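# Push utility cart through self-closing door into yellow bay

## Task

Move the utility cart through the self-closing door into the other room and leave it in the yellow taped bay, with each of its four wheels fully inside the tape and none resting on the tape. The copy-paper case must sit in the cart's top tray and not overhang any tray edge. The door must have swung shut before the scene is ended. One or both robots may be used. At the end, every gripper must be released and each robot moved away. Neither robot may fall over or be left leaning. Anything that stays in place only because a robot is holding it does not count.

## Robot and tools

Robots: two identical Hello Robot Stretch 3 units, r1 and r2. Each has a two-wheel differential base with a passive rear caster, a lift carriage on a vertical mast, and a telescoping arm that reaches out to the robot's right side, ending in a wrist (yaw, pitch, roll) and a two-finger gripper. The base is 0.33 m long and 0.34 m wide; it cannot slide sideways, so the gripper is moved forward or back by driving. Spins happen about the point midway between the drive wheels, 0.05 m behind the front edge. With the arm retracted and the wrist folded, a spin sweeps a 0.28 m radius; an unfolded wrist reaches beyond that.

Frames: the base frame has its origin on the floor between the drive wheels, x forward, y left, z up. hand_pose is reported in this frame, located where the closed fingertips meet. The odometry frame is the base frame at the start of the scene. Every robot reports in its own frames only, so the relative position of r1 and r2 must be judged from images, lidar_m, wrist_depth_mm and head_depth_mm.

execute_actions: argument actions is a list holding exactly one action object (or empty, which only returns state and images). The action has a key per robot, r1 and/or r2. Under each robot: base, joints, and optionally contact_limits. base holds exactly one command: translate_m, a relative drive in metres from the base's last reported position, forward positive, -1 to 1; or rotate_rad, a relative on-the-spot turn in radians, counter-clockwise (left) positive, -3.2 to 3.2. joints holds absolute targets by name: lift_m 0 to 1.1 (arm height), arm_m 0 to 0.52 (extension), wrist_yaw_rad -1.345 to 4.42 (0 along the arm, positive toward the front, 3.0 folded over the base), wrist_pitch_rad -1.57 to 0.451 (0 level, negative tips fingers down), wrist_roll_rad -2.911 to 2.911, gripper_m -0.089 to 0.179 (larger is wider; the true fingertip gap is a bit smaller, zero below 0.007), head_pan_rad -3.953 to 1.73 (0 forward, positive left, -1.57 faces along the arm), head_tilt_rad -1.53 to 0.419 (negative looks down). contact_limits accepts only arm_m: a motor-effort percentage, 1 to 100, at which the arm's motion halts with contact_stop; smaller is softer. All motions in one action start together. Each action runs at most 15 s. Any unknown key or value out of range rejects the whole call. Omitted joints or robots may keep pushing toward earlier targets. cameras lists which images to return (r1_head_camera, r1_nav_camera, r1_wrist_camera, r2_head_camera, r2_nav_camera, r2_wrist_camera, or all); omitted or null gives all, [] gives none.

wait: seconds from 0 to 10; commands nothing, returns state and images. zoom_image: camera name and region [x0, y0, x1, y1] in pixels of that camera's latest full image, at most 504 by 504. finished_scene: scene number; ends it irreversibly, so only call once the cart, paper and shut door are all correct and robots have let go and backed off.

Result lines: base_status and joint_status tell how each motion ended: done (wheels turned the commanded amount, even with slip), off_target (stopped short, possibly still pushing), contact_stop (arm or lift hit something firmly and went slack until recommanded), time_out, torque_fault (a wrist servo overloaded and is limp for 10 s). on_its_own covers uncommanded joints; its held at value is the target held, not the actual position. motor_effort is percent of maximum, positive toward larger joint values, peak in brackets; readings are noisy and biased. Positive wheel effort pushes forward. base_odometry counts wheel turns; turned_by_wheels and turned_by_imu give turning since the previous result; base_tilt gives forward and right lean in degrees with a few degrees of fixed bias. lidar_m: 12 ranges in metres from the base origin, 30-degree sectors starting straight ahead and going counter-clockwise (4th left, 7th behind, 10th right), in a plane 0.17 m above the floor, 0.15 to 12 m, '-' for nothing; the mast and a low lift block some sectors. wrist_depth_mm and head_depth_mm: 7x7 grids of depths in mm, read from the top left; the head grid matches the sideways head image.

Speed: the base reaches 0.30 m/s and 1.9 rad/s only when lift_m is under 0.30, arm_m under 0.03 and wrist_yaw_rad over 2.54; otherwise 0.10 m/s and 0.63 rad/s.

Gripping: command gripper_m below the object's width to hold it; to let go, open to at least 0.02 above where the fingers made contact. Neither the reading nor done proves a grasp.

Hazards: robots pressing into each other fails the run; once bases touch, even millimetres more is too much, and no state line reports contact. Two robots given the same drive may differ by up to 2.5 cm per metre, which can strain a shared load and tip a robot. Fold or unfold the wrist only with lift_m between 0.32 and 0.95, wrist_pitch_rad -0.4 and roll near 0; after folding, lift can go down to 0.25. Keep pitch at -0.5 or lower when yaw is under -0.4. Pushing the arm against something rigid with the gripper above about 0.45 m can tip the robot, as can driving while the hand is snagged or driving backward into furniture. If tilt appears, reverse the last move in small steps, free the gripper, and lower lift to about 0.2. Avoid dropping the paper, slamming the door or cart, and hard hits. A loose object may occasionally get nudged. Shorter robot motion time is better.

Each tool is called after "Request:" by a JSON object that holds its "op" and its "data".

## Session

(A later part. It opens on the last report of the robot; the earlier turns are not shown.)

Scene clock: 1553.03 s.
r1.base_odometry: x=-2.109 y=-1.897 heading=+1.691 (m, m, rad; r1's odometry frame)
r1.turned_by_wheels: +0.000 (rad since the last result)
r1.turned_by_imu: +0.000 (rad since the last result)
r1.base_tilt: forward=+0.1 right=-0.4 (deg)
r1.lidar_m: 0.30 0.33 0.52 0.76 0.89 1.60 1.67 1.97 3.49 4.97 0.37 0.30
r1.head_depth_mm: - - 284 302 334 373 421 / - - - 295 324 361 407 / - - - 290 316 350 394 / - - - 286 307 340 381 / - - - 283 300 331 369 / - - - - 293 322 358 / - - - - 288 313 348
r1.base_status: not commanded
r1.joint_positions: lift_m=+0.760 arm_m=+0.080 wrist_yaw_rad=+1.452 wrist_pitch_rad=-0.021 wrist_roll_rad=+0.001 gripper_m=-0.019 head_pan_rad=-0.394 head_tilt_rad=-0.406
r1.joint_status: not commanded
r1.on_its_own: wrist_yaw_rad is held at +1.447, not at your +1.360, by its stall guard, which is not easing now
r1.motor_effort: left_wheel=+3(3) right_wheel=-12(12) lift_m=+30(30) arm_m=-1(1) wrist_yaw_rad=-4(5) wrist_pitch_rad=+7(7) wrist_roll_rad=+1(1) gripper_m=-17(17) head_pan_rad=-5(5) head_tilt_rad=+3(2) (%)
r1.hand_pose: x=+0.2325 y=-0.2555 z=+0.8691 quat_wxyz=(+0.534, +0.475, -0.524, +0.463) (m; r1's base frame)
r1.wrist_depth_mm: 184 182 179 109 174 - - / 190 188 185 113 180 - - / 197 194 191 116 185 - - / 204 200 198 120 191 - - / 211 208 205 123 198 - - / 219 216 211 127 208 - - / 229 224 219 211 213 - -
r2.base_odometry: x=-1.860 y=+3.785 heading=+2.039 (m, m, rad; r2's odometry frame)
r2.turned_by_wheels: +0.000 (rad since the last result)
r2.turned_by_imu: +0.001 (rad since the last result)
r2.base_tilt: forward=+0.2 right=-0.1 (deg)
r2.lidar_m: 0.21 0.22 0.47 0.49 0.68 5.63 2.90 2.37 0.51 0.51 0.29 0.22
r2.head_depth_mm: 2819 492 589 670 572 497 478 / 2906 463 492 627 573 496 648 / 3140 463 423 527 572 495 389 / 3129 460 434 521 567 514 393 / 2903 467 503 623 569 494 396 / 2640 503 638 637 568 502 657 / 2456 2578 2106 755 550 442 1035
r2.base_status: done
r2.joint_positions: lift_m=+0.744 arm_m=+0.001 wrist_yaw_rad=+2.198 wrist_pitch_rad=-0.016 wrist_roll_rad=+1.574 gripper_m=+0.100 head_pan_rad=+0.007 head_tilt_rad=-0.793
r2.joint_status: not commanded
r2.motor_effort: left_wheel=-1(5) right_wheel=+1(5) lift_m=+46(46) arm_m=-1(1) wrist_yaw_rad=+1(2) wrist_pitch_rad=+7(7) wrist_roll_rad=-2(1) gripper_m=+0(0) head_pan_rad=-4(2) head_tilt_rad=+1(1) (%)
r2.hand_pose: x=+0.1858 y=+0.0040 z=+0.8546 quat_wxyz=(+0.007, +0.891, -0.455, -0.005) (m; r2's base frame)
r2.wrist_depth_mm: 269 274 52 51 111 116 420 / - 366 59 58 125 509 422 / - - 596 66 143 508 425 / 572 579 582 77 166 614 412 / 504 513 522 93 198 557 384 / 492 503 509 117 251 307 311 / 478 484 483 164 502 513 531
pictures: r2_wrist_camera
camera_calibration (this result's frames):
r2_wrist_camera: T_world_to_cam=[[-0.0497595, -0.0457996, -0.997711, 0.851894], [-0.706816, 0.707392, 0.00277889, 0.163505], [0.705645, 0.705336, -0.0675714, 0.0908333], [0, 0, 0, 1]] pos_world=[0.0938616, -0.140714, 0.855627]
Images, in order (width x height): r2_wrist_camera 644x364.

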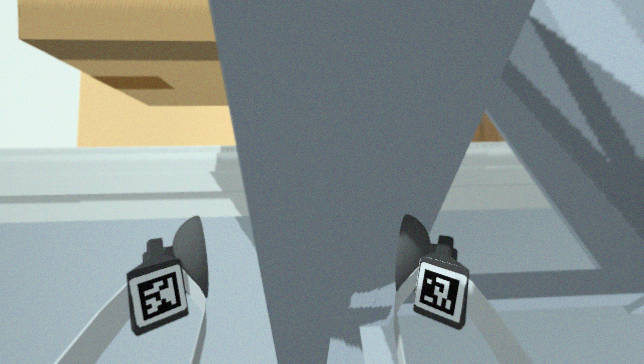

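Request:
{"op": "execute_actions", "data": {"actions": [{"r2":{"joints":{"gripper_m":-0.03}}}], "cameras": []}}

Request:
{"op": "execute_actions", "data": {"actions": [{"r2":{"base":{"translate_m":0.08},"joints":{"wrist_yaw_rad":2.19}}}], "cameras": ["r2_head_camera","r2_nav_camera"]}}

Scene clock: 1554.93 s.
r1.base_odometry: x=-2.109 y=-1.897 heading=+1.691 (m, m, rad; r1's odometry frame)
r1.turned_by_wheels: +0.000 (rad since the last result)
r1.turned_by_imu: +0.000 (rad since the last result)
r1.base_tilt: forward=+0.1 right=-0.4 (deg)
r1.lidar_m: 0.30 0.33 0.52 0.76 0.89 1.60 1.67 1.95 3.50 4.99 0.37 0.30
r1.head_depth_mm: - - 284 302 334 373 422 / - - - 295 325 362 407 / - - - 290 316 350 394 / - - - 286 307 340 381 / - - - 283 300 331 368 / - - - - 293 322 358 / - - - - 288 313 347
r1.base_status: not commanded
r1.joint_positions: lift_m=+0.760 arm_m=+0.080 wrist_yaw_rad=+1.452 wrist_pitch_rad=-0.021 wrist_roll_rad=+0.001 gripper_m=-0.019 head_pan_rad=-0.394 head_tilt_rad=-0.406
r1.joint_status: not commanded
r1.on_its_own: wrist_yaw_rad is held at +1.447, not at your +1.360, by its stall guard, which is not easing now
r1.motor_effort: left_wheel=+4(3) right_wheel=-12(12) lift_m=+30(30) arm_m=-2(1) wrist_yaw_rad=-5(4) wrist_pitch_rad=+7(7) wrist_roll_rad=+0(1) gripper_m=-17(18) head_pan_rad=-4(4) head_tilt_rad=+2(3) (%)
r1.hand_pose: x=+0.2325 y=-0.2555 z=+0.8691 quat_wxyz=(+0.534, +0.475, -0.524, +0.463) (m; r1's base frame)
r1.wrist_depth_mm: 185 182 180 109 174 - - / 191 188 185 113 179 - - / 197 195 191 117 185 - - / 203 200 198 121 191 - - / 212 208 204 123 197 - - / 219 216 213 127 208 - - / 229 224 220 210 212 - -
r2.base_odometry: x=-1.860 y=+3.785 heading=+2.039 (m, m, rad; r2's odometry frame)
r2.turned_by_wheels: +0.000 (rad since the last result)
r2.turned_by_imu: +0.000 (rad since the last result)
r2.base_tilt: forward=+0.2 right=-0.1 (deg)
r2.lidar_m: 0.21 0.22 0.47 0.49 0.68 5.68 2.93 2.37 0.51 0.51 0.29 0.21
r2.head_depth_mm: 2812 492 590 667 573 496 478 / 2931 464 492 627 573 496 650 / 3109 462 422 527 570 496 388 / 3161 459 434 521 566 504 666 / 2929 466 504 623 569 494 396 / 2673 504 638 638 568 502 657 / 2434 2603 2100 757 548 443 1035
r2.base_status: not commanded
r2.joint_positions: lift_m=+0.744 arm_m=+0.001 wrist_yaw_rad=+2.198 wrist_pitch_rad=-0.016 wrist_roll_rad=+1.574 gripper_m=-0.028 head_pan_rad=+0.007 head_tilt_rad=-0.793
r2.joint_status: all done
r2.motor_effort: left_wheel=-1(1) right_wheel=+1(2) lift_m=+46(46) arm_m=-2(2) wrist_yaw_rad=+2(2) wrist_pitch_rad=+7(7) wrist_roll_rad=-1(2) gripper_m=-39(99) head_pan_rad=-4(3) head_tilt_rad=+1(1) (%)
r2.hand_pose: x=+0.1858 y=+0.0040 z=+0.8546 quat_wxyz=(+0.007, +0.891, -0.455, -0.005) (m; r2's base frame)
r2.wrist_depth_mm: 269 275 52 51 111 116 417 / - 365 59 57 125 513 421 / - - 605 65 143 514 428 / 562 578 577 77 167 608 409 / 512 522 519 90 207 553 385 / 488 499 - 112 297 303 312 / 484 484 495 165 501 517 525
pictures: none
No camera images: the call's "cameras" was empty. Leave "cameras" out to get every camera's image.

Scene clock: 1556.80 s.
r1.base_odometry: x=-2.109 y=-1.897 heading=+1.691 (m, m, rad; r1's odometry frame)
r1.turned_by_wheels: +0.000 (rad since the last result)
r1.turned_by_imu: +0.000 (rad since the last result)
r1.base_tilt: forward=+0.1 right=-0.4 (deg)
r1.lidar_m: 0.30 0.33 0.52 0.76 0.89 1.60 1.67 1.96 3.51 5.00 0.38 0.30
r1.head_depth_mm: - - 284 302 333 373 421 / - - - 295 324 361 407 / - - - 290 316 350 393 / - - - 286 307 340 381 / - - - 283 299 331 369 / - - - - 293 321 358 / - - - - 288 313 347
r1.base_status: not commanded
r1.joint_positions: lift_m=+0.760 arm_m=+0.080 wrist_yaw_rad=+1.452 wrist_pitch_rad=-0.021 wrist_roll_rad=+0.001 gripper_m=-0.019 head_pan_rad=-0.394 head_tilt_rad=-0.406
r1.joint_status: not commanded
r1.on_its_own: wrist_yaw_rad is held at +1.447, not at your +1.360, by its stall guard, which is not easing now
r1.motor_effort: left_wheel=+3(3) right_wheel=-13(12) lift_m=+30(30) arm_m=-1(1) wrist_yaw_rad=-4(5) wrist_pitch_rad=+7(7) wrist_roll_rad=+0(1) gripper_m=-17(17) head_pan_rad=-4(5) head_tilt_rad=+3(3) (%)
r1.hand_pose: x=+0.2325 y=-0.2555 z=+0.8691 quat_wxyz=(+0.534, +0.475, -0.524, +0.463) (m; r1's base frame)
r1.wrist_depth_mm: 184 182 179 109 174 - - / 190 188 185 113 180 - - / 197 194 191 117 185 - - / 204 201 197 121 191 - - / 212 209 204 123 197 - - / 220 216 212 127 208 - - / 228 224 219 211 212 - -
r2.base_odometry: x=-1.896 y=+3.857 heading=+2.039 (m, m, rad; r2's odometry frame)
r2.turned_by_wheels: +0.000 (rad since the last result)
r2.turned_by_imu: -0.013 (rad since the last result)
r2.base_tilt: forward=+0.1 right=-0.1 (deg)
r2.lidar_m: 0.21 0.21 0.43 0.45 0.62 5.74 3.02 2.43 0.54 0.58 0.30 0.22
r2.head_depth_mm: 2732 506 619 677 573 497 651 / 2843 464 509 638 572 497 652 / 3018 463 432 539 571 496 389 / 3142 460 425 511 570 504 661 / 2889 459 489 603 569 494 529 / 2640 497 578 638 568 493 394 / 2404 2547 2108 1732 544 468 397
r2.base_status: done
r2.joint_positions: lift_m=+0.744 arm_m=+0.001 wrist_yaw_rad=+2.198 wrist_pitch_rad=-0.016 wrist_roll_rad=+1.574 gripper_m=-0.018 head_pan_rad=+0.007 head_tilt_rad=-0.793
r2.joint_status: all done
r2.on_its_own: gripper_m is held at -0.019, not at your -0.030, by its stall guard, which is still easing
r2.motor_effort: left_wheel=+2(14) right_wheel=+6(15) lift_m=+46(46) arm_m=-1(1) wrist_yaw_rad=-10(60) wrist_pitch_rad=+7(7) wrist_roll_rad=-2(2) gripper_m=-10(39) head_pan_rad=-3(4) head_tilt_rad=+1(1) (%)
r2.hand_pose: x=+0.1858 y=+0.0042 z=+0.8546 quat_wxyz=(+0.007, +0.891, -0.455, -0.005) (m; r2's base frame)
r2.wrist_depth_mm: 275 279 54 54 113 118 419 / - 350 62 60 127 511 425 / - - 484 68 143 527 423 / - 538 541 79 166 574 417 / 511 523 525 92 205 561 386 / 457 468 - 112 297 300 305 / 443 449 454 159 466 475 486
pictures: r2_head_camera (sideways: a quarter turn clockwise sets it upright), r2_nav_camera (sideways: a quarter turn counterclockwise sets it upright)
camera_calibration (this result's frames):
r2_head_camera: T_world_to_cam=[[-0.747625, -0.0355632, -0.663168, 0.886953], [-0.0433478, 0.999049, -0.00470688, 0.00721331], [0.662705, 0.0252279, -0.748456, 0.933874], [0, 0, 0, 1]] pos_world=[0.0445386, 0.000776754, 1.2872]
r2_nav_camera: T_world_to_cam=[[0.711998, 0.0038414, 0.702171, -0.871043], [-0.00208468, -0.999969, 0.00758444, 0.0415318], [0.702178, -0.0068639, -0.711968, 0.872734], [0, 0, 0, 1]] pos_world=[0.00745289, 0.0508669, 1.23267]
Images, in order (width x height): r2_head_camera 896x504, r2_nav_camera 672x504.

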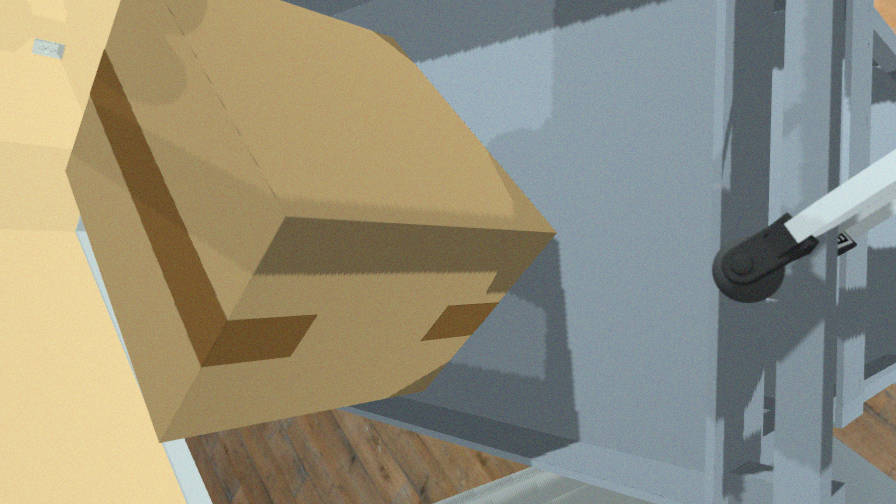

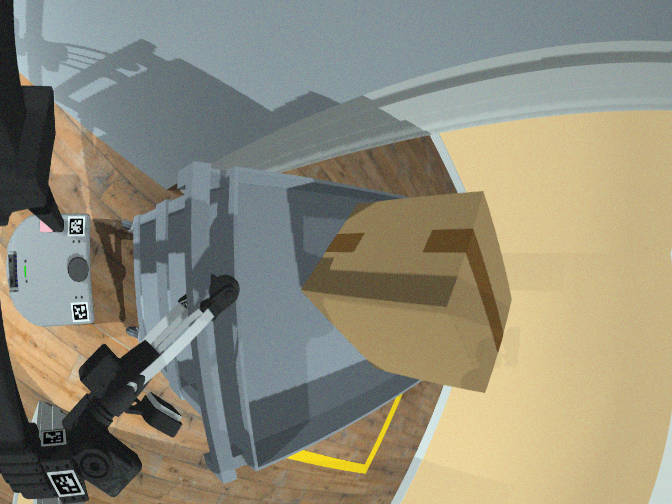

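Request:
{"op": "execute_actions", "data": {"actions": [], "cameras": ["r2_head_camera","r2_nav_camera","r1_nav_camera"]}}

Scene clock: 1559.47 s.
r1.base_odometry: x=-2.109 y=-1.897 heading=+1.691 (m, m, rad; r1's odometry frame)
r1.turned_by_wheels: +0.000 (rad since the last result)
r1.turned_by_imu: +0.000 (rad since the last result)
r1.base_tilt: forward=+0.1 right=-0.5 (deg)
r1.lidar_m: 0.30 0.33 0.51 0.76 0.89 1.60 1.67 1.96 3.47 5.01 0.38 0.31
r1.head_depth_mm: - - 284 302 334 373 421 / - - - 294 324 361 408 / - - - 290 316 351 394 / - - - 286 307 340 381 / - - - 283 300 331 369 / - - - - 293 321 358 / - - - - 288 313 347
r1.base_status: not commanded
r1.joint_positions: lift_m=+0.760 arm_m=+0.080 wrist_yaw_rad=+1.452 wrist_pitch_rad=-0.021 wrist_roll_rad=+0.001 gripper_m=-0.019 head_pan_rad=-0.394 head_tilt_rad=-0.406
r1.joint_status: not commanded
r1.on_its_own: wrist_yaw_rad is held at +1.447, not at your +1.360, by its stall guard, which is not easing now
r1.motor_effort: left_wheel=+3(3) right_wheel=-12(12) lift_m=+30(30) arm_m=-1(1) wrist_yaw_rad=-5(5) wrist_pitch_rad=+7(7) wrist_roll_rad=+0(1) gripper_m=-16(17) head_pan_rad=-4(5) head_tilt_rad=+4(3) (%)
r1.hand_pose: x=+0.2325 y=-0.2555 z=+0.8691 quat_wxyz=(+0.534, +0.475, -0.524, +0.463) (m; r1's base frame)
r1.wrist_depth_mm: 184 182 179 109 174 - - / 190 188 185 113 180 - - / 197 194 191 116 184 - - / 204 201 197 121 190 - - / 211 209 205 123 197 - - / 220 215 212 127 208 - - / 229 224 220 211 213 - -
r2.base_odometry: x=-1.896 y=+3.857 heading=+2.039 (m, m, rad; r2's odometry frame)
r2.turned_by_wheels: +0.000 (rad since the last result)
r2.turned_by_imu: +0.001 (rad since the last result)
r2.base_tilt: forward=+0.1 right=-0.1 (deg)
r2.lidar_m: 0.21 0.21 0.43 0.44 0.61 5.67 3.01 2.42 0.54 0.58 0.29 0.21
r2.head_depth_mm: 2717 506 619 677 573 497 652 / 2828 464 510 638 572 496 650 / 2964 462 433 540 571 495 389 / 3129 461 425 510 570 504 661 / 2877 459 489 603 570 494 530 / 2607 498 577 638 569 493 394 / 2400 2522 2101 1729 544 468 397
r2.base_status: done
r2.joint_positions: lift_m=+0.744 arm_m=+0.001 wrist_yaw_rad=+2.198 wrist_pitch_rad=-0.016 wrist_roll_rad=+1.574 gripper_m=-0.007 head_pan_rad=+0.007 head_tilt_rad=-0.793
r2.joint_status: all done
r2.on_its_own: gripper_m is held at -0.008, not at your -0.030, by its stall guard, which is still easing
r2.motor_effort: left_wheel=+2(14) right_wheel=+6(15) lift_m=+46(46) arm_m=-1(1) wrist_yaw_rad=-10(60) wrist_pitch_rad=+7(7) wrist_roll_rad=-2(2) gripper_m=-26(39) head_pan_rad=-4(4) head_tilt_rad=+1(1) (%)
r2.hand_pose: x=+0.1858 y=+0.0042 z=+0.8546 quat_wxyz=(+0.007, +0.891, -0.455, -0.005) (m; r2's base frame)
r2.wrist_depth_mm: 275 277 54 54 113 118 420 / - 345 62 60 127 513 423 / - - 484 68 144 530 423 / - 543 536 79 166 567 415 / 508 519 523 92 204 556 381 / 458 466 - 112 300 304 307 / 441 448 453 158 462 476 480
pictures: r1_nav_camera (sideways: a quarter turn counterclockwise sets it upright), r2_head_camera (sideways: a quarter turn clockwise sets it upright), r2_nav_camera (sideways: a quarter turn counterclockwise sets it upright)
camera_calibration (this result's frames):
r1_nav_camera: T_world_to_cam=[[0.350241, -0.0958889, 0.931738, -1.17659], [-0.370291, -0.927887, 0.0436999, 0.00370284], [0.860358, -0.36032, -0.360491, 0.424873], [0, 0, 0, 1]] pos_world=[0.0479177, 0.0437042, 1.24927]
r2_head_camera: T_world_to_cam=[[-0.747625, -0.0355633, -0.663168, 0.886953], [-0.043348, 0.999049, -0.00470687, 0.00721331], [0.662705, 0.025228, -0.748456, 0.933874], [0, 0, 0, 1]] pos_world=[0.0445386, 0.000776761, 1.2872]
r2_nav_camera: T_world_to_cam=[[0.711998, 0.00384155, 0.702171, -0.871043], [-0.00208447, -0.999969, 0.00758444, 0.0415318], [0.702178, -0.00686376, -0.711968, 0.872734], [0, 0, 0, 1]] pos_world=[0.00745288, 0.0508669, 1.23267]
Images, in order (width x height): r1_nav_camera 672x504, r2_head_camera 896x504, r2_nav_camera 672x504.

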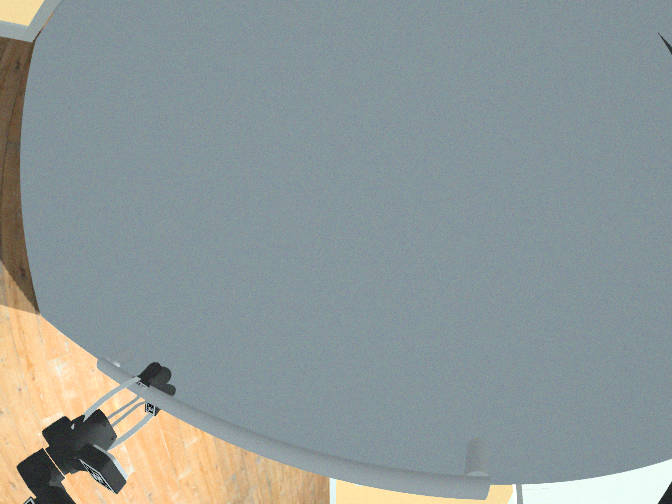

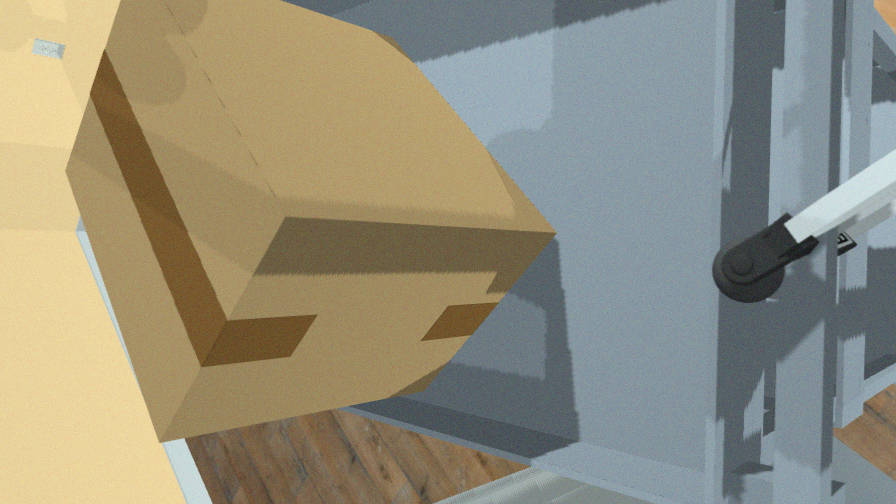

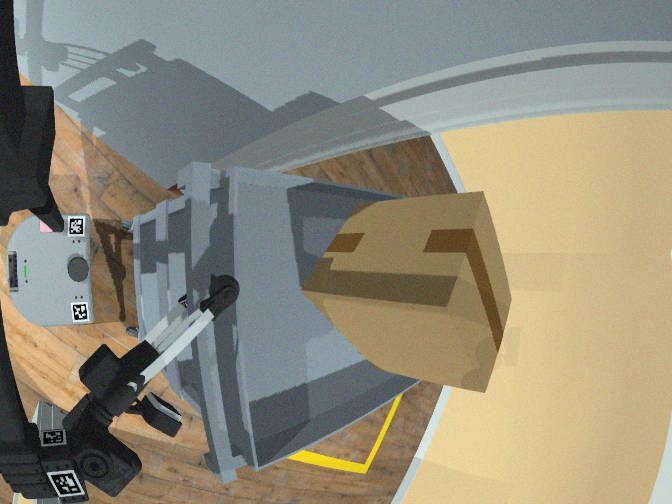

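Request:
{"op": "execute_actions", "data": {"actions": [{"r2":{"base":{"translate_m":0.1},"joints":{"wrist_yaw_rad":2.19}}}], "cameras": ["r2_head_camera","r2_nav_camera"]}}

Scene clock: 1561.67 s.
r1.base_odometry: x=-2.109 y=-1.897 heading=+1.691 (m, m, rad; r1's odometry frame)
r1.turned_by_wheels: +0.000 (rad since the last result)
r1.turned_by_imu: +0.000 (rad since the last result)
r1.base_tilt: forward=+0.1 right=-0.3 (deg)
r1.lidar_m: 0.30 0.33 0.52 0.76 0.89 1.61 1.67 1.96 3.48 5.00 0.37 0.30
r1.head_depth_mm: - - 284 302 334 372 421 / - - - 295 324 362 408 / - - - 290 316 350 395 / - - - 286 307 340 381 / - - - 283 299 331 369 / - - - - 293 322 358 / - - - - 288 313 347
r1.base_status: not commanded
r1.joint_positions: lift_m=+0.760 arm_m=+0.080 wrist_yaw_rad=+1.452 wrist_pitch_rad=-0.021 wrist_roll_rad=+0.001 gripper_m=-0.019 head_pan_rad=-0.394 head_tilt_rad=-0.406
r1.joint_status: not commanded
r1.on_its_own: wrist_yaw_rad is held at +1.447, not at your +1.360, by its stall guard, which is not easing now
r1.motor_effort: left_wheel=+3(3) right_wheel=-12(12) lift_m=+30(30) arm_m=-1(1) wrist_yaw_rad=-5(5) wrist_pitch_rad=+7(7) wrist_roll_rad=+0(1) gripper_m=-16(18) head_pan_rad=-4(5) head_tilt_rad=+2(2) (%)
r1.hand_pose: x=+0.2325 y=-0.2555 z=+0.8691 quat_wxyz=(+0.534, +0.475, -0.524, +0.463) (m; r1's base frame)
r1.wrist_depth_mm: 185 182 179 109 174 - - / 191 188 184 113 180 - - / 198 193 191 117 185 - - / 203 200 198 121 191 - - / 211 208 205 123 197 - - / 219 217 212 127 208 - - / 228 224 220 211 213 - -
r2.base_odometry: x=-1.941 y=+3.946 heading=+2.038 (m, m, rad; r2's odometry frame)
r2.turned_by_wheels: +0.000 (rad since the last result)
r2.turned_by_imu: -0.002 (rad since the last result)
r2.base_tilt: forward=+0.2 right=-0.1 (deg)
r2.lidar_m: 0.21 0.21 0.38 0.39 0.54 5.82 3.11 2.48 0.58 2.70 0.30 0.22
r2.head_depth_mm: 2651 512 639 678 573 497 661 / 2780 474 520 642 572 496 659 / 2906 463 439 550 571 496 389 / 3001 460 422 507 568 504 661 / 2806 459 481 594 569 494 662 / 2564 487 563 640 568 493 663 / 2347 2466 2110 1731 539 472 447
r2.base_status: done
r2.joint_positions: lift_m=+0.744 arm_m=+0.001 wrist_yaw_rad=+2.192 wrist_pitch_rad=-0.017 wrist_roll_rad=+1.574 gripper_m=+0.000 head_pan_rad=+0.007 head_tilt_rad=-0.793
r2.joint_status: all done
r2.on_its_own: gripper_m is held at -0.001, not at your -0.030, by its stall guard, which is not easing now
r2.motor_effort: left_wheel=+1(11) right_wheel=+5(16) lift_m=+46(46) arm_m=+0(0) wrist_yaw_rad=-3(45) wrist_pitch_rad=+7(7) wrist_roll_rad=-2(2) gripper_m=-23(25) head_pan_rad=-3(3) head_tilt_rad=+1(1) (%)
r2.hand_pose: x=+0.1866 y=+0.0030 z=+0.8545 quat_wxyz=(+0.007, +0.889, -0.457, -0.005) (m; r2's base frame)
r2.wrist_depth_mm: 278 282 56 56 115 119 419 / - 333 64 62 128 511 421 / - - 452 70 145 540 422 / - - - 81 166 - 424 / - 473 475 94 202 500 385 / 444 447 - 112 302 304 307 / 442 438 410 154 413 423 433
pictures: r2_head_camera (sideways: a quarter turn clockwise sets it upright), r2_nav_camera (sideways: a quarter turn counterclockwise sets it upright)
camera_calibration (this result's frames):
r2_head_camera: T_world_to_cam=[[-0.747625, -0.0355636, -0.663168, 0.886953], [-0.0433484, 0.999049, -0.00470687, 0.00721331], [0.662705, 0.0252283, -0.748456, 0.933874], [0, 0, 0, 1]] pos_world=[0.0445386, 0.000776777, 1.2872]
r2_nav_camera: T_world_to_cam=[[0.711998, 0.00384183, 0.702171, -0.871043], [-0.00208408, -0.999969, 0.00758444, 0.0415318], [0.702178, -0.00686348, -0.711968, 0.872734], [0, 0, 0, 1]] pos_world=[0.00745286, 0.0508669, 1.23267]
Images, in order (width x height): r2_head_camera 896x504, r2_nav_camera 672x504.

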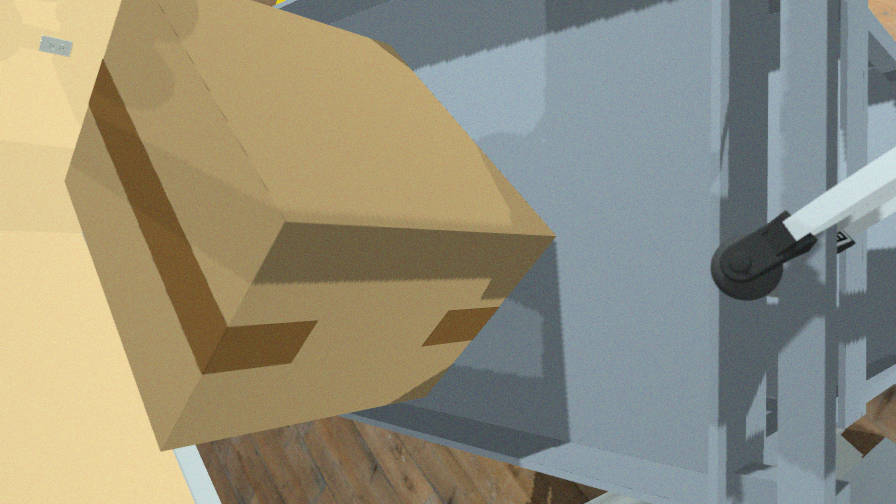

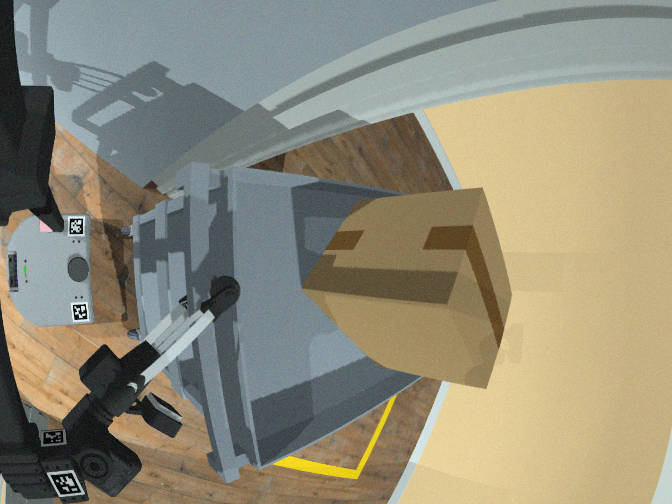

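Request:
{"op": "execute_actions", "data": {"actions": [{"r2":{"base":{"translate_m":0.1},"joints":{"wrist_yaw_rad":2.2}}}], "cameras": ["r2_head_camera","r2_nav_camera"]}}

Scene clock: 1564.07 s.
r1.base_odometry: x=-2.109 y=-1.897 heading=+1.691 (m, m, rad; r1's odometry frame)
r1.turned_by_wheels: +0.000 (rad since the last result)
r1.turned_by_imu: +0.000 (rad since the last result)
r1.base_tilt: forward=+0.1 right=-0.4 (deg)
r1.lidar_m: 0.30 0.33 0.52 0.76 0.89 1.60 1.67 1.97 3.50 5.00 0.38 0.31
r1.head_depth_mm: - - 284 302 333 373 421 / - - - 295 325 361 407 / - - - 290 316 350 394 / - - - 286 308 340 381 / - - - 283 300 330 369 / - - - - 293 322 358 / - - - - 289 313 347
r1.base_status: not commanded
r1.joint_positions: lift_m=+0.760 arm_m=+0.080 wrist_yaw_rad=+1.452 wrist_pitch_rad=-0.021 wrist_roll_rad=+0.001 gripper_m=-0.019 head_pan_rad=-0.394 head_tilt_rad=-0.406
r1.joint_status: not commanded
r1.on_its_own: wrist_yaw_rad is held at +1.447, not at your +1.360, by its stall guard, which is not easing now
r1.motor_effort: left_wheel=+3(3) right_wheel=-12(12) lift_m=+30(30) arm_m=-1(1) wrist_yaw_rad=-5(5) wrist_pitch_rad=+7(7) wrist_roll_rad=+0(0) gripper_m=-17(16) head_pan_rad=-4(4) head_tilt_rad=+3(2) (%)
r1.hand_pose: x=+0.2325 y=-0.2555 z=+0.8691 quat_wxyz=(+0.534, +0.475, -0.524, +0.463) (m; r1's base frame)
r1.wrist_depth_mm: 185 182 179 109 174 - - / 190 187 185 113 179 - - / 196 194 192 117 185 - - / 204 201 198 121 191 - - / 211 208 205 123 197 - - / 219 216 212 127 209 - - / 227 225 220 211 212 - -
r2.base_odometry: x=-1.986 y=+4.035 heading=+2.038 (m, m, rad; r2's odometry frame)
r2.turned_by_wheels: +0.000 (rad since the last result)
r2.turned_by_imu: +0.001 (rad since the last result)
r2.base_tilt: forward=+0.2 right=-0.1 (deg)
r2.lidar_m: 0.20 0.21 0.32 0.34 0.46 5.90 3.17 2.55 0.64 2.76 0.29 0.21
r2.head_depth_mm: 2595 513 643 677 573 497 389 / 2734 477 524 642 572 496 389 / 2818 462 442 552 571 495 388 / 2932 462 405 494 560 495 388 / 2724 458 460 567 569 500 389 / 2508 477 539 638 569 493 646 / 2285 2396 2093 1692 535 473 498
r2.base_status: done
r2.joint_positions: lift_m=+0.744 arm_m=+0.001 wrist_yaw_rad=+2.257 wrist_pitch_rad=-0.017 wrist_roll_rad=+1.574 gripper_m=+0.000 head_pan_rad=+0.007 head_tilt_rad=-0.793
r2.joint_status: wrist_yaw_rad off_target (ended at +2.257, target +2.200)
r2.on_its_own: wrist_yaw_rad is held at +2.249, not at your +2.200, by its stall guard, which is not easing now; gripper_m is held at -0.001, not at your -0.030, by its stall guard, which is not easing now
r2.motor_effort: left_wheel=+1(12) right_wheel=+4(17) lift_m=+46(46) arm_m=+0(0) wrist_yaw_rad=-10(45) wrist_pitch_rad=+7(7) wrist_roll_rad=-2(1) gripper_m=-23(23) head_pan_rad=-4(3) head_tilt_rad=+2(1) (%)
r2.hand_pose: x=+0.1764 y=+0.0163 z=+0.8545 quat_wxyz=(+0.007, +0.904, -0.428, -0.005) (m; r2's base frame)
r2.wrist_depth_mm: 271 272 50 49 109 114 420 / - 386 57 55 124 516 421 / - - - 63 142 511 424 / - - - 75 167 - 408 / - - 804 89 210 870 380 / 396 401 - 111 301 305 310 / 382 384 392 168 412 421 436
pictures: r2_head_camera (sideways: a quarter turn clockwise sets it upright), r2_nav_camera (sideways: a quarter turn counterclockwise sets it upright)
camera_calibration (this result's frames):
r2_head_camera: T_world_to_cam=[[-0.747625, -0.0355635, -0.663168, 0.886953], [-0.0433483, 0.999049, -0.00470688, 0.00721332], [0.662705, 0.0252282, -0.748456, 0.933873], [0, 0, 0, 1]] pos_world=[0.0445386, 0.000776772, 1.2872]
r2_nav_camera: T_world_to_cam=[[0.711998, 0.00384174, 0.702171, -0.871044], [-0.00208421, -0.999969, 0.00758443, 0.0415318], [0.702178, -0.00686357, -0.711968, 0.872734], [0, 0, 0, 1]] pos_world=[0.00745288, 0.0508669, 1.23267]
Images, in order (width x height): r2_head_camera 896x504, r2_nav_camera 672x504.

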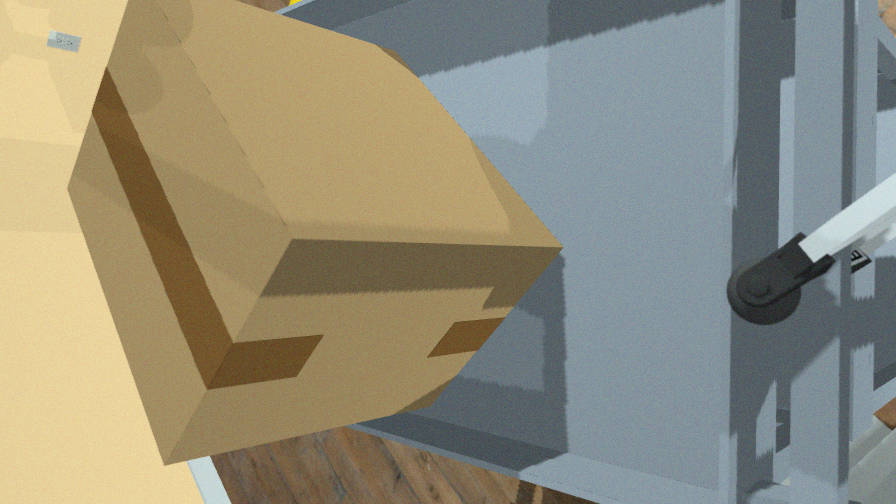

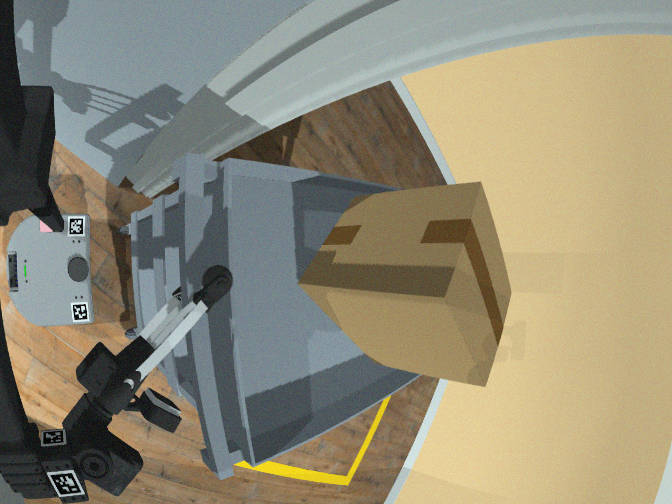

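Request:
{"op": "zoom_image", "data": {"camera": "r2_nav_camera", "region": [80, 80, 400, 320]}}

Region (80, 80, 400, 320) of r2_nav_camera's 672x504 image, scaled by 1.575, with more detail than that image has; it fills the top 378 rows of this view, and the rest is white.

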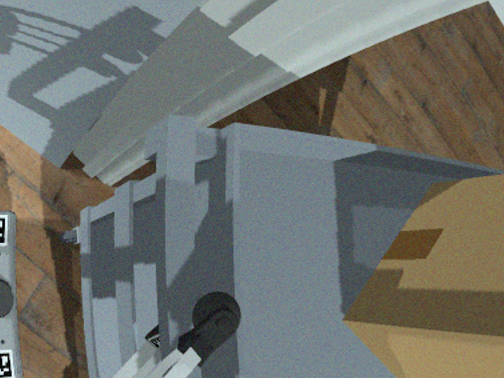

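Request:
{"op": "execute_actions", "data": {"actions": [{"r2":{"base":{"translate_m":0.08},"joints":{"wrist_yaw_rad":2.19}}}], "cameras": ["r2_head_camera","r2_nav_camera"]}}

Scene clock: 1566.33 s.
r1.base_odometry: x=-2.109 y=-1.897 heading=+1.691 (m, m, rad; r1's odometry frame)
r1.turned_by_wheels: +0.000 (rad since the last result)
r1.turned_by_imu: +0.000 (rad since the last result)
r1.base_tilt: forward=+0.1 right=-0.4 (deg)
r1.lidar_m: 0.30 0.33 0.52 0.76 0.89 1.60 1.67 1.96 3.49 4.99 0.38 0.30
r1.head_depth_mm: - - 284 302 334 372 421 / - - - 295 325 361 407 / - - - 290 315 350 394 / - - - 286 308 340 381 / - - - 283 300 331 369 / - - - - 293 322 358 / - - - - 288 313 348
r1.base_status: not commanded
r1.joint_positions: lift_m=+0.760 arm_m=+0.080 wrist_yaw_rad=+1.452 wrist_pitch_rad=-0.021 wrist_roll_rad=+0.001 gripper_m=-0.019 head_pan_rad=-0.394 head_tilt_rad=-0.406
r1.joint_status: not commanded
r1.on_its_own: wrist_yaw_rad is held at +1.447, not at your +1.360, by its stall guard, which is not easing now
r1.motor_effort: left_wheel=+3(3) right_wheel=-12(12) lift_m=+30(30) arm_m=-1(1) wrist_yaw_rad=-5(5) wrist_pitch_rad=+7(7) wrist_roll_rad=+1(0) gripper_m=-17(18) head_pan_rad=-3(3) head_tilt_rad=+3(2) (%)
r1.hand_pose: x=+0.2325 y=-0.2555 z=+0.8691 quat_wxyz=(+0.534, +0.475, -0.524, +0.463) (m; r1's base frame)
r1.wrist_depth_mm: 184 181 180 109 174 - - / 191 188 185 113 179 - - / 196 194 191 117 185 - - / 204 201 198 121 191 - - / 211 208 204 123 197 - - / 220 216 212 127 209 - - / 228 224 220 211 211 - -
r2.base_odometry: x=-2.022 y=+4.107 heading=+2.038 (m, m, rad; r2's odometry frame)
r2.turned_by_wheels: +0.000 (rad since the last result)
r2.turned_by_imu: -0.004 (rad since the last result)
r2.base_tilt: forward=+0.2 right=-0.1 (deg)
r2.lidar_m: 0.20 0.21 0.29 0.30 0.40 1.13 3.24 0.71 0.69 2.80 0.30 0.21
r2.head_depth_mm: 2531 530 719 678 572 497 661 / 2673 483 540 649 571 497 655 / 2759 462 452 565 571 495 388 / 2868 461 410 498 564 504 648 / 2669 459 459 566 570 494 648 / 2458 476 531 637 568 493 646 / 2237 2352 2059 1646 535 466 439
r2.base_status: done
r2.joint_positions: lift_m=+0.744 arm_m=+0.001 wrist_yaw_rad=+2.229 wrist_pitch_rad=-0.017 wrist_roll_rad=+1.574 gripper_m=+0.000 head_pan_rad=+0.007 head_tilt_rad=-0.793
r2.joint_status: wrist_yaw_rad off_target (ended at +2.229, target +2.190)
r2.on_its_own: wrist_yaw_rad is held at +2.234, not at your +2.190, by its stall guard, which is not easing now; gripper_m is held at -0.001, not at your -0.030, by its stall guard, which is not easing now
r2.motor_effort: left_wheel=+1(14) right_wheel=+1(14) lift_m=+46(46) arm_m=-1(1) wrist_yaw_rad=+6(63) wrist_pitch_rad=+8(7) wrist_roll_rad=-1(1) gripper_m=-23(24) head_pan_rad=-3(4) head_tilt_rad=+1(1) (%)
r2.hand_pose: x=+0.1810 y=+0.0106 z=+0.8544 quat_wxyz=(+0.007, +0.898, -0.441, -0.005) (m; r2's base frame)
r2.wrist_depth_mm: 277 279 55 54 114 118 419 / - 342 62 61 127 512 422 / - - 471 69 145 528 426 / - - - 79 166 - 418 / - - - 93 203 - 387 / 817 807 - 112 300 302 307 / 453 447 396 158 368 377 383
pictures: r2_head_camera (sideways: a quarter turn clockwise sets it upright), r2_nav_camera (sideways: a quarter turn counterclockwise sets it upright)
camera_calibration (this result's frames):
r2_head_camera: T_world_to_cam=[[-0.747625, -0.0355638, -0.663168, 0.886953], [-0.0433487, 0.999049, -0.00470689, 0.00721333], [0.662705, 0.0252285, -0.748455, 0.933873], [0, 0, 0, 1]] pos_world=[0.0445386, 0.000776787, 1.2872]
r2_nav_camera: T_world_to_cam=[[0.711998, 0.00384203, 0.702171, -0.871044], [-0.0020838, -0.999969, 0.00758443, 0.0415318], [0.702179, -0.00686329, -0.711968, 0.872734], [0, 0, 0, 1]] pos_world=[0.00745287, 0.0508669, 1.23267]
Images, in order (width x height): r2_head_camera 896x504, r2_nav_camera 672x504.

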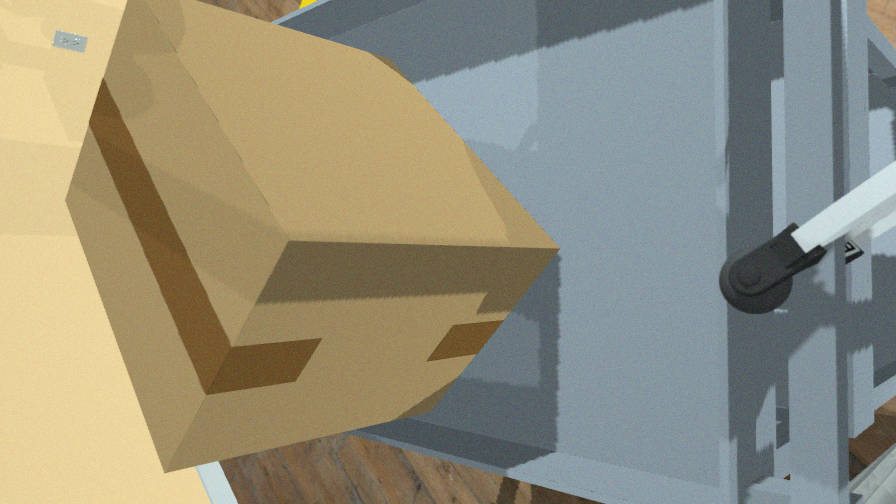

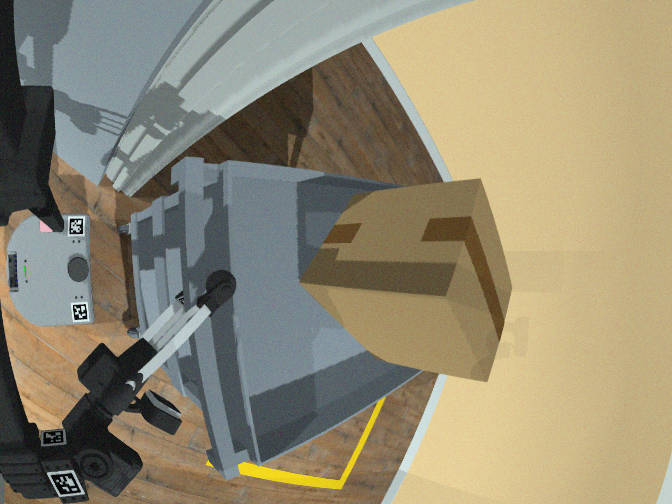

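Request:
{"op": "execute_actions", "data": {"actions": [{"r2":{"base":{"translate_m":0.08},"joints":{"wrist_yaw_rad":2.2}}}], "cameras": ["r2_head_camera","r2_nav_camera"]}}

Scene clock: 1568.33 s.
r1.base_odometry: x=-2.109 y=-1.897 heading=+1.691 (m, m, rad; r1's odometry frame)
r1.turned_by_wheels: +0.000 (rad since the last result)
r1.turned_by_imu: +0.000 (rad since the last result)
r1.base_tilt: forward=+0.1 right=-0.4 (deg)
r1.lidar_m: 0.30 0.33 0.52 0.76 0.89 1.60 1.67 1.96 3.50 5.01 0.37 0.30
r1.head_depth_mm: - - 284 302 334 372 421 / - - - 295 325 361 408 / - - - 290 316 351 394 / - - - 286 308 341 380 / - - - 283 300 331 369 / - - - - 293 322 358 / - - - - 288 313 348
r1.base_status: not commanded
r1.joint_positions: lift_m=+0.760 arm_m=+0.080 wrist_yaw_rad=+1.452 wrist_pitch_rad=-0.021 wrist_roll_rad=+0.001 gripper_m=-0.019 head_pan_rad=-0.394 head_tilt_rad=-0.406
r1.joint_status: not commanded
r1.on_its_own: wrist_yaw_rad is held at +1.447, not at your +1.360, by its stall guard, which is not easing now
r1.motor_effort: left_wheel=+3(4) right_wheel=-13(12) lift_m=+30(30) arm_m=-1(2) wrist_yaw_rad=-5(5) wrist_pitch_rad=+7(7) wrist_roll_rad=+0(1) gripper_m=-16(17) head_pan_rad=-4(4) head_tilt_rad=+2(4) (%)
r1.hand_pose: x=+0.2325 y=-0.2555 z=+0.8691 quat_wxyz=(+0.534, +0.475, -0.524, +0.463) (m; r1's base frame)
r1.wrist_depth_mm: 184 182 179 109 174 - - / 190 188 185 113 179 - - / 197 194 191 117 185 - - / 204 201 197 120 191 - - / 212 208 205 123 197 - - / 220 216 213 127 209 - - / 228 223 220 211 213 - -
r2.base_odometry: x=-2.058 y=+4.178 heading=+2.038 (m, m, rad; r2's odometry frame)
r2.turned_by_wheels: +0.000 (rad since the last result)
r2.turned_by_imu: -0.001 (rad since the last result)
r2.base_tilt: forward=+0.2 right=-0.1 (deg)
r2.lidar_m: 0.20 0.21 0.28 0.28 0.35 0.96 3.32 0.74 0.75 2.86 0.31 0.21
r2.head_depth_mm: 2444 533 716 676 573 496 679 / 2604 484 553 658 572 496 666 / 2704 463 459 575 571 496 389 / 2813 462 411 496 561 504 675 / 2581 459 455 560 569 494 646 / 2398 478 525 638 568 494 646 / 2215 2292 2034 1597 540 468 388
r2.base_status: done
r2.joint_positions: lift_m=+0.744 arm_m=+0.001 wrist_yaw_rad=+2.218 wrist_pitch_rad=-0.017 wrist_roll_rad=+1.574 gripper_m=+0.000 head_pan_rad=+0.007 head_tilt_rad=-0.793
r2.joint_status: all done
r2.on_its_own: gripper_m is held at -0.001, not at your -0.030, by its stall guard, which is not easing now; wrist_yaw_rad is at rest, and its effort (-21) is outside its rest range (-12 to +12)
r2.motor_effort: left_wheel=+3(12) right_wheel=+4(16) lift_m=+46(46) arm_m=+0(0) wrist_yaw_rad=-21(38) wrist_pitch_rad=+7(7) wrist_roll_rad=-1(2) gripper_m=-23(23) head_pan_rad=-3(4) head_tilt_rad=+1(1) (%)
r2.hand_pose: x=+0.1827 y=+0.0084 z=+0.8544 quat_wxyz=(+0.007, +0.895, -0.446, -0.005) (m; r2's base frame)
r2.wrist_depth_mm: 279 283 58 56 116 122 418 / - 328 65 63 128 511 422 / - - 441 71 145 540 422 / - - - 81 166 - 425 / - - - 94 201 - 387 / - - - 112 - 306 309 / 667 647 629 153 526 550 538
pictures: r2_head_camera (sideways: a quarter turn clockwise sets it upright), r2_nav_camera (sideways: a quarter turn counterclockwise sets it upright)
camera_calibration (this result's frames):
r2_head_camera: T_world_to_cam=[[-0.747625, -0.0355632, -0.663168, 0.886953], [-0.0433478, 0.999049, -0.00470689, 0.00721332], [0.662705, 0.0252279, -0.748455, 0.933873], [0, 0, 0, 1]] pos_world=[0.0445386, 0.000776752, 1.2872]
r2_nav_camera: T_world_to_cam=[[0.711998, 0.00384138, 0.702171, -0.871044], [-0.00208471, -0.999969, 0.00758443, 0.0415318], [0.702178, -0.00686393, -0.711968, 0.872734], [0, 0, 0, 1]] pos_world=[0.00745292, 0.0508669, 1.23267]
Images, in order (width x height): r2_head_camera 896x504, r2_nav_camera 672x504.

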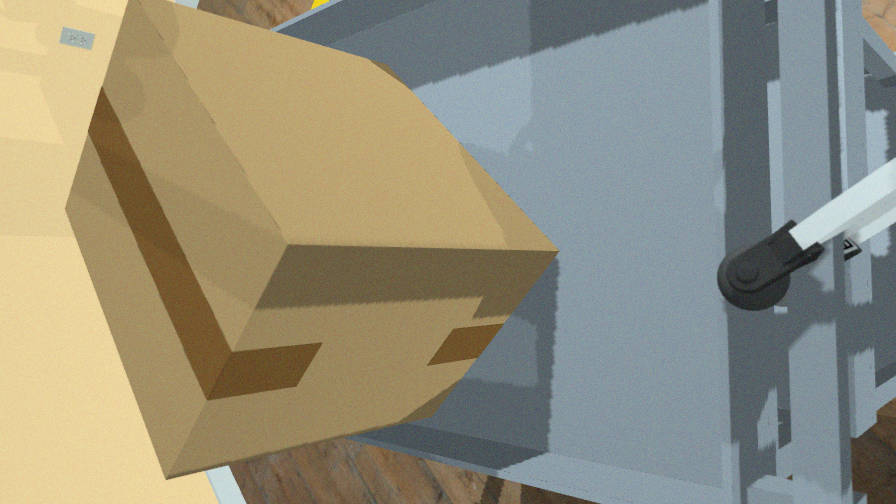

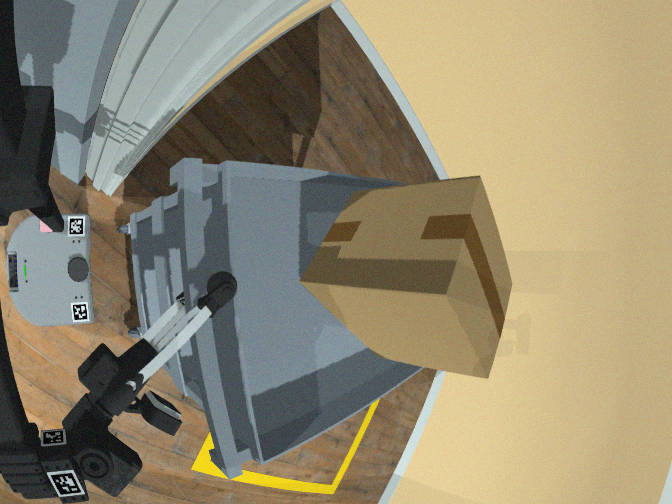

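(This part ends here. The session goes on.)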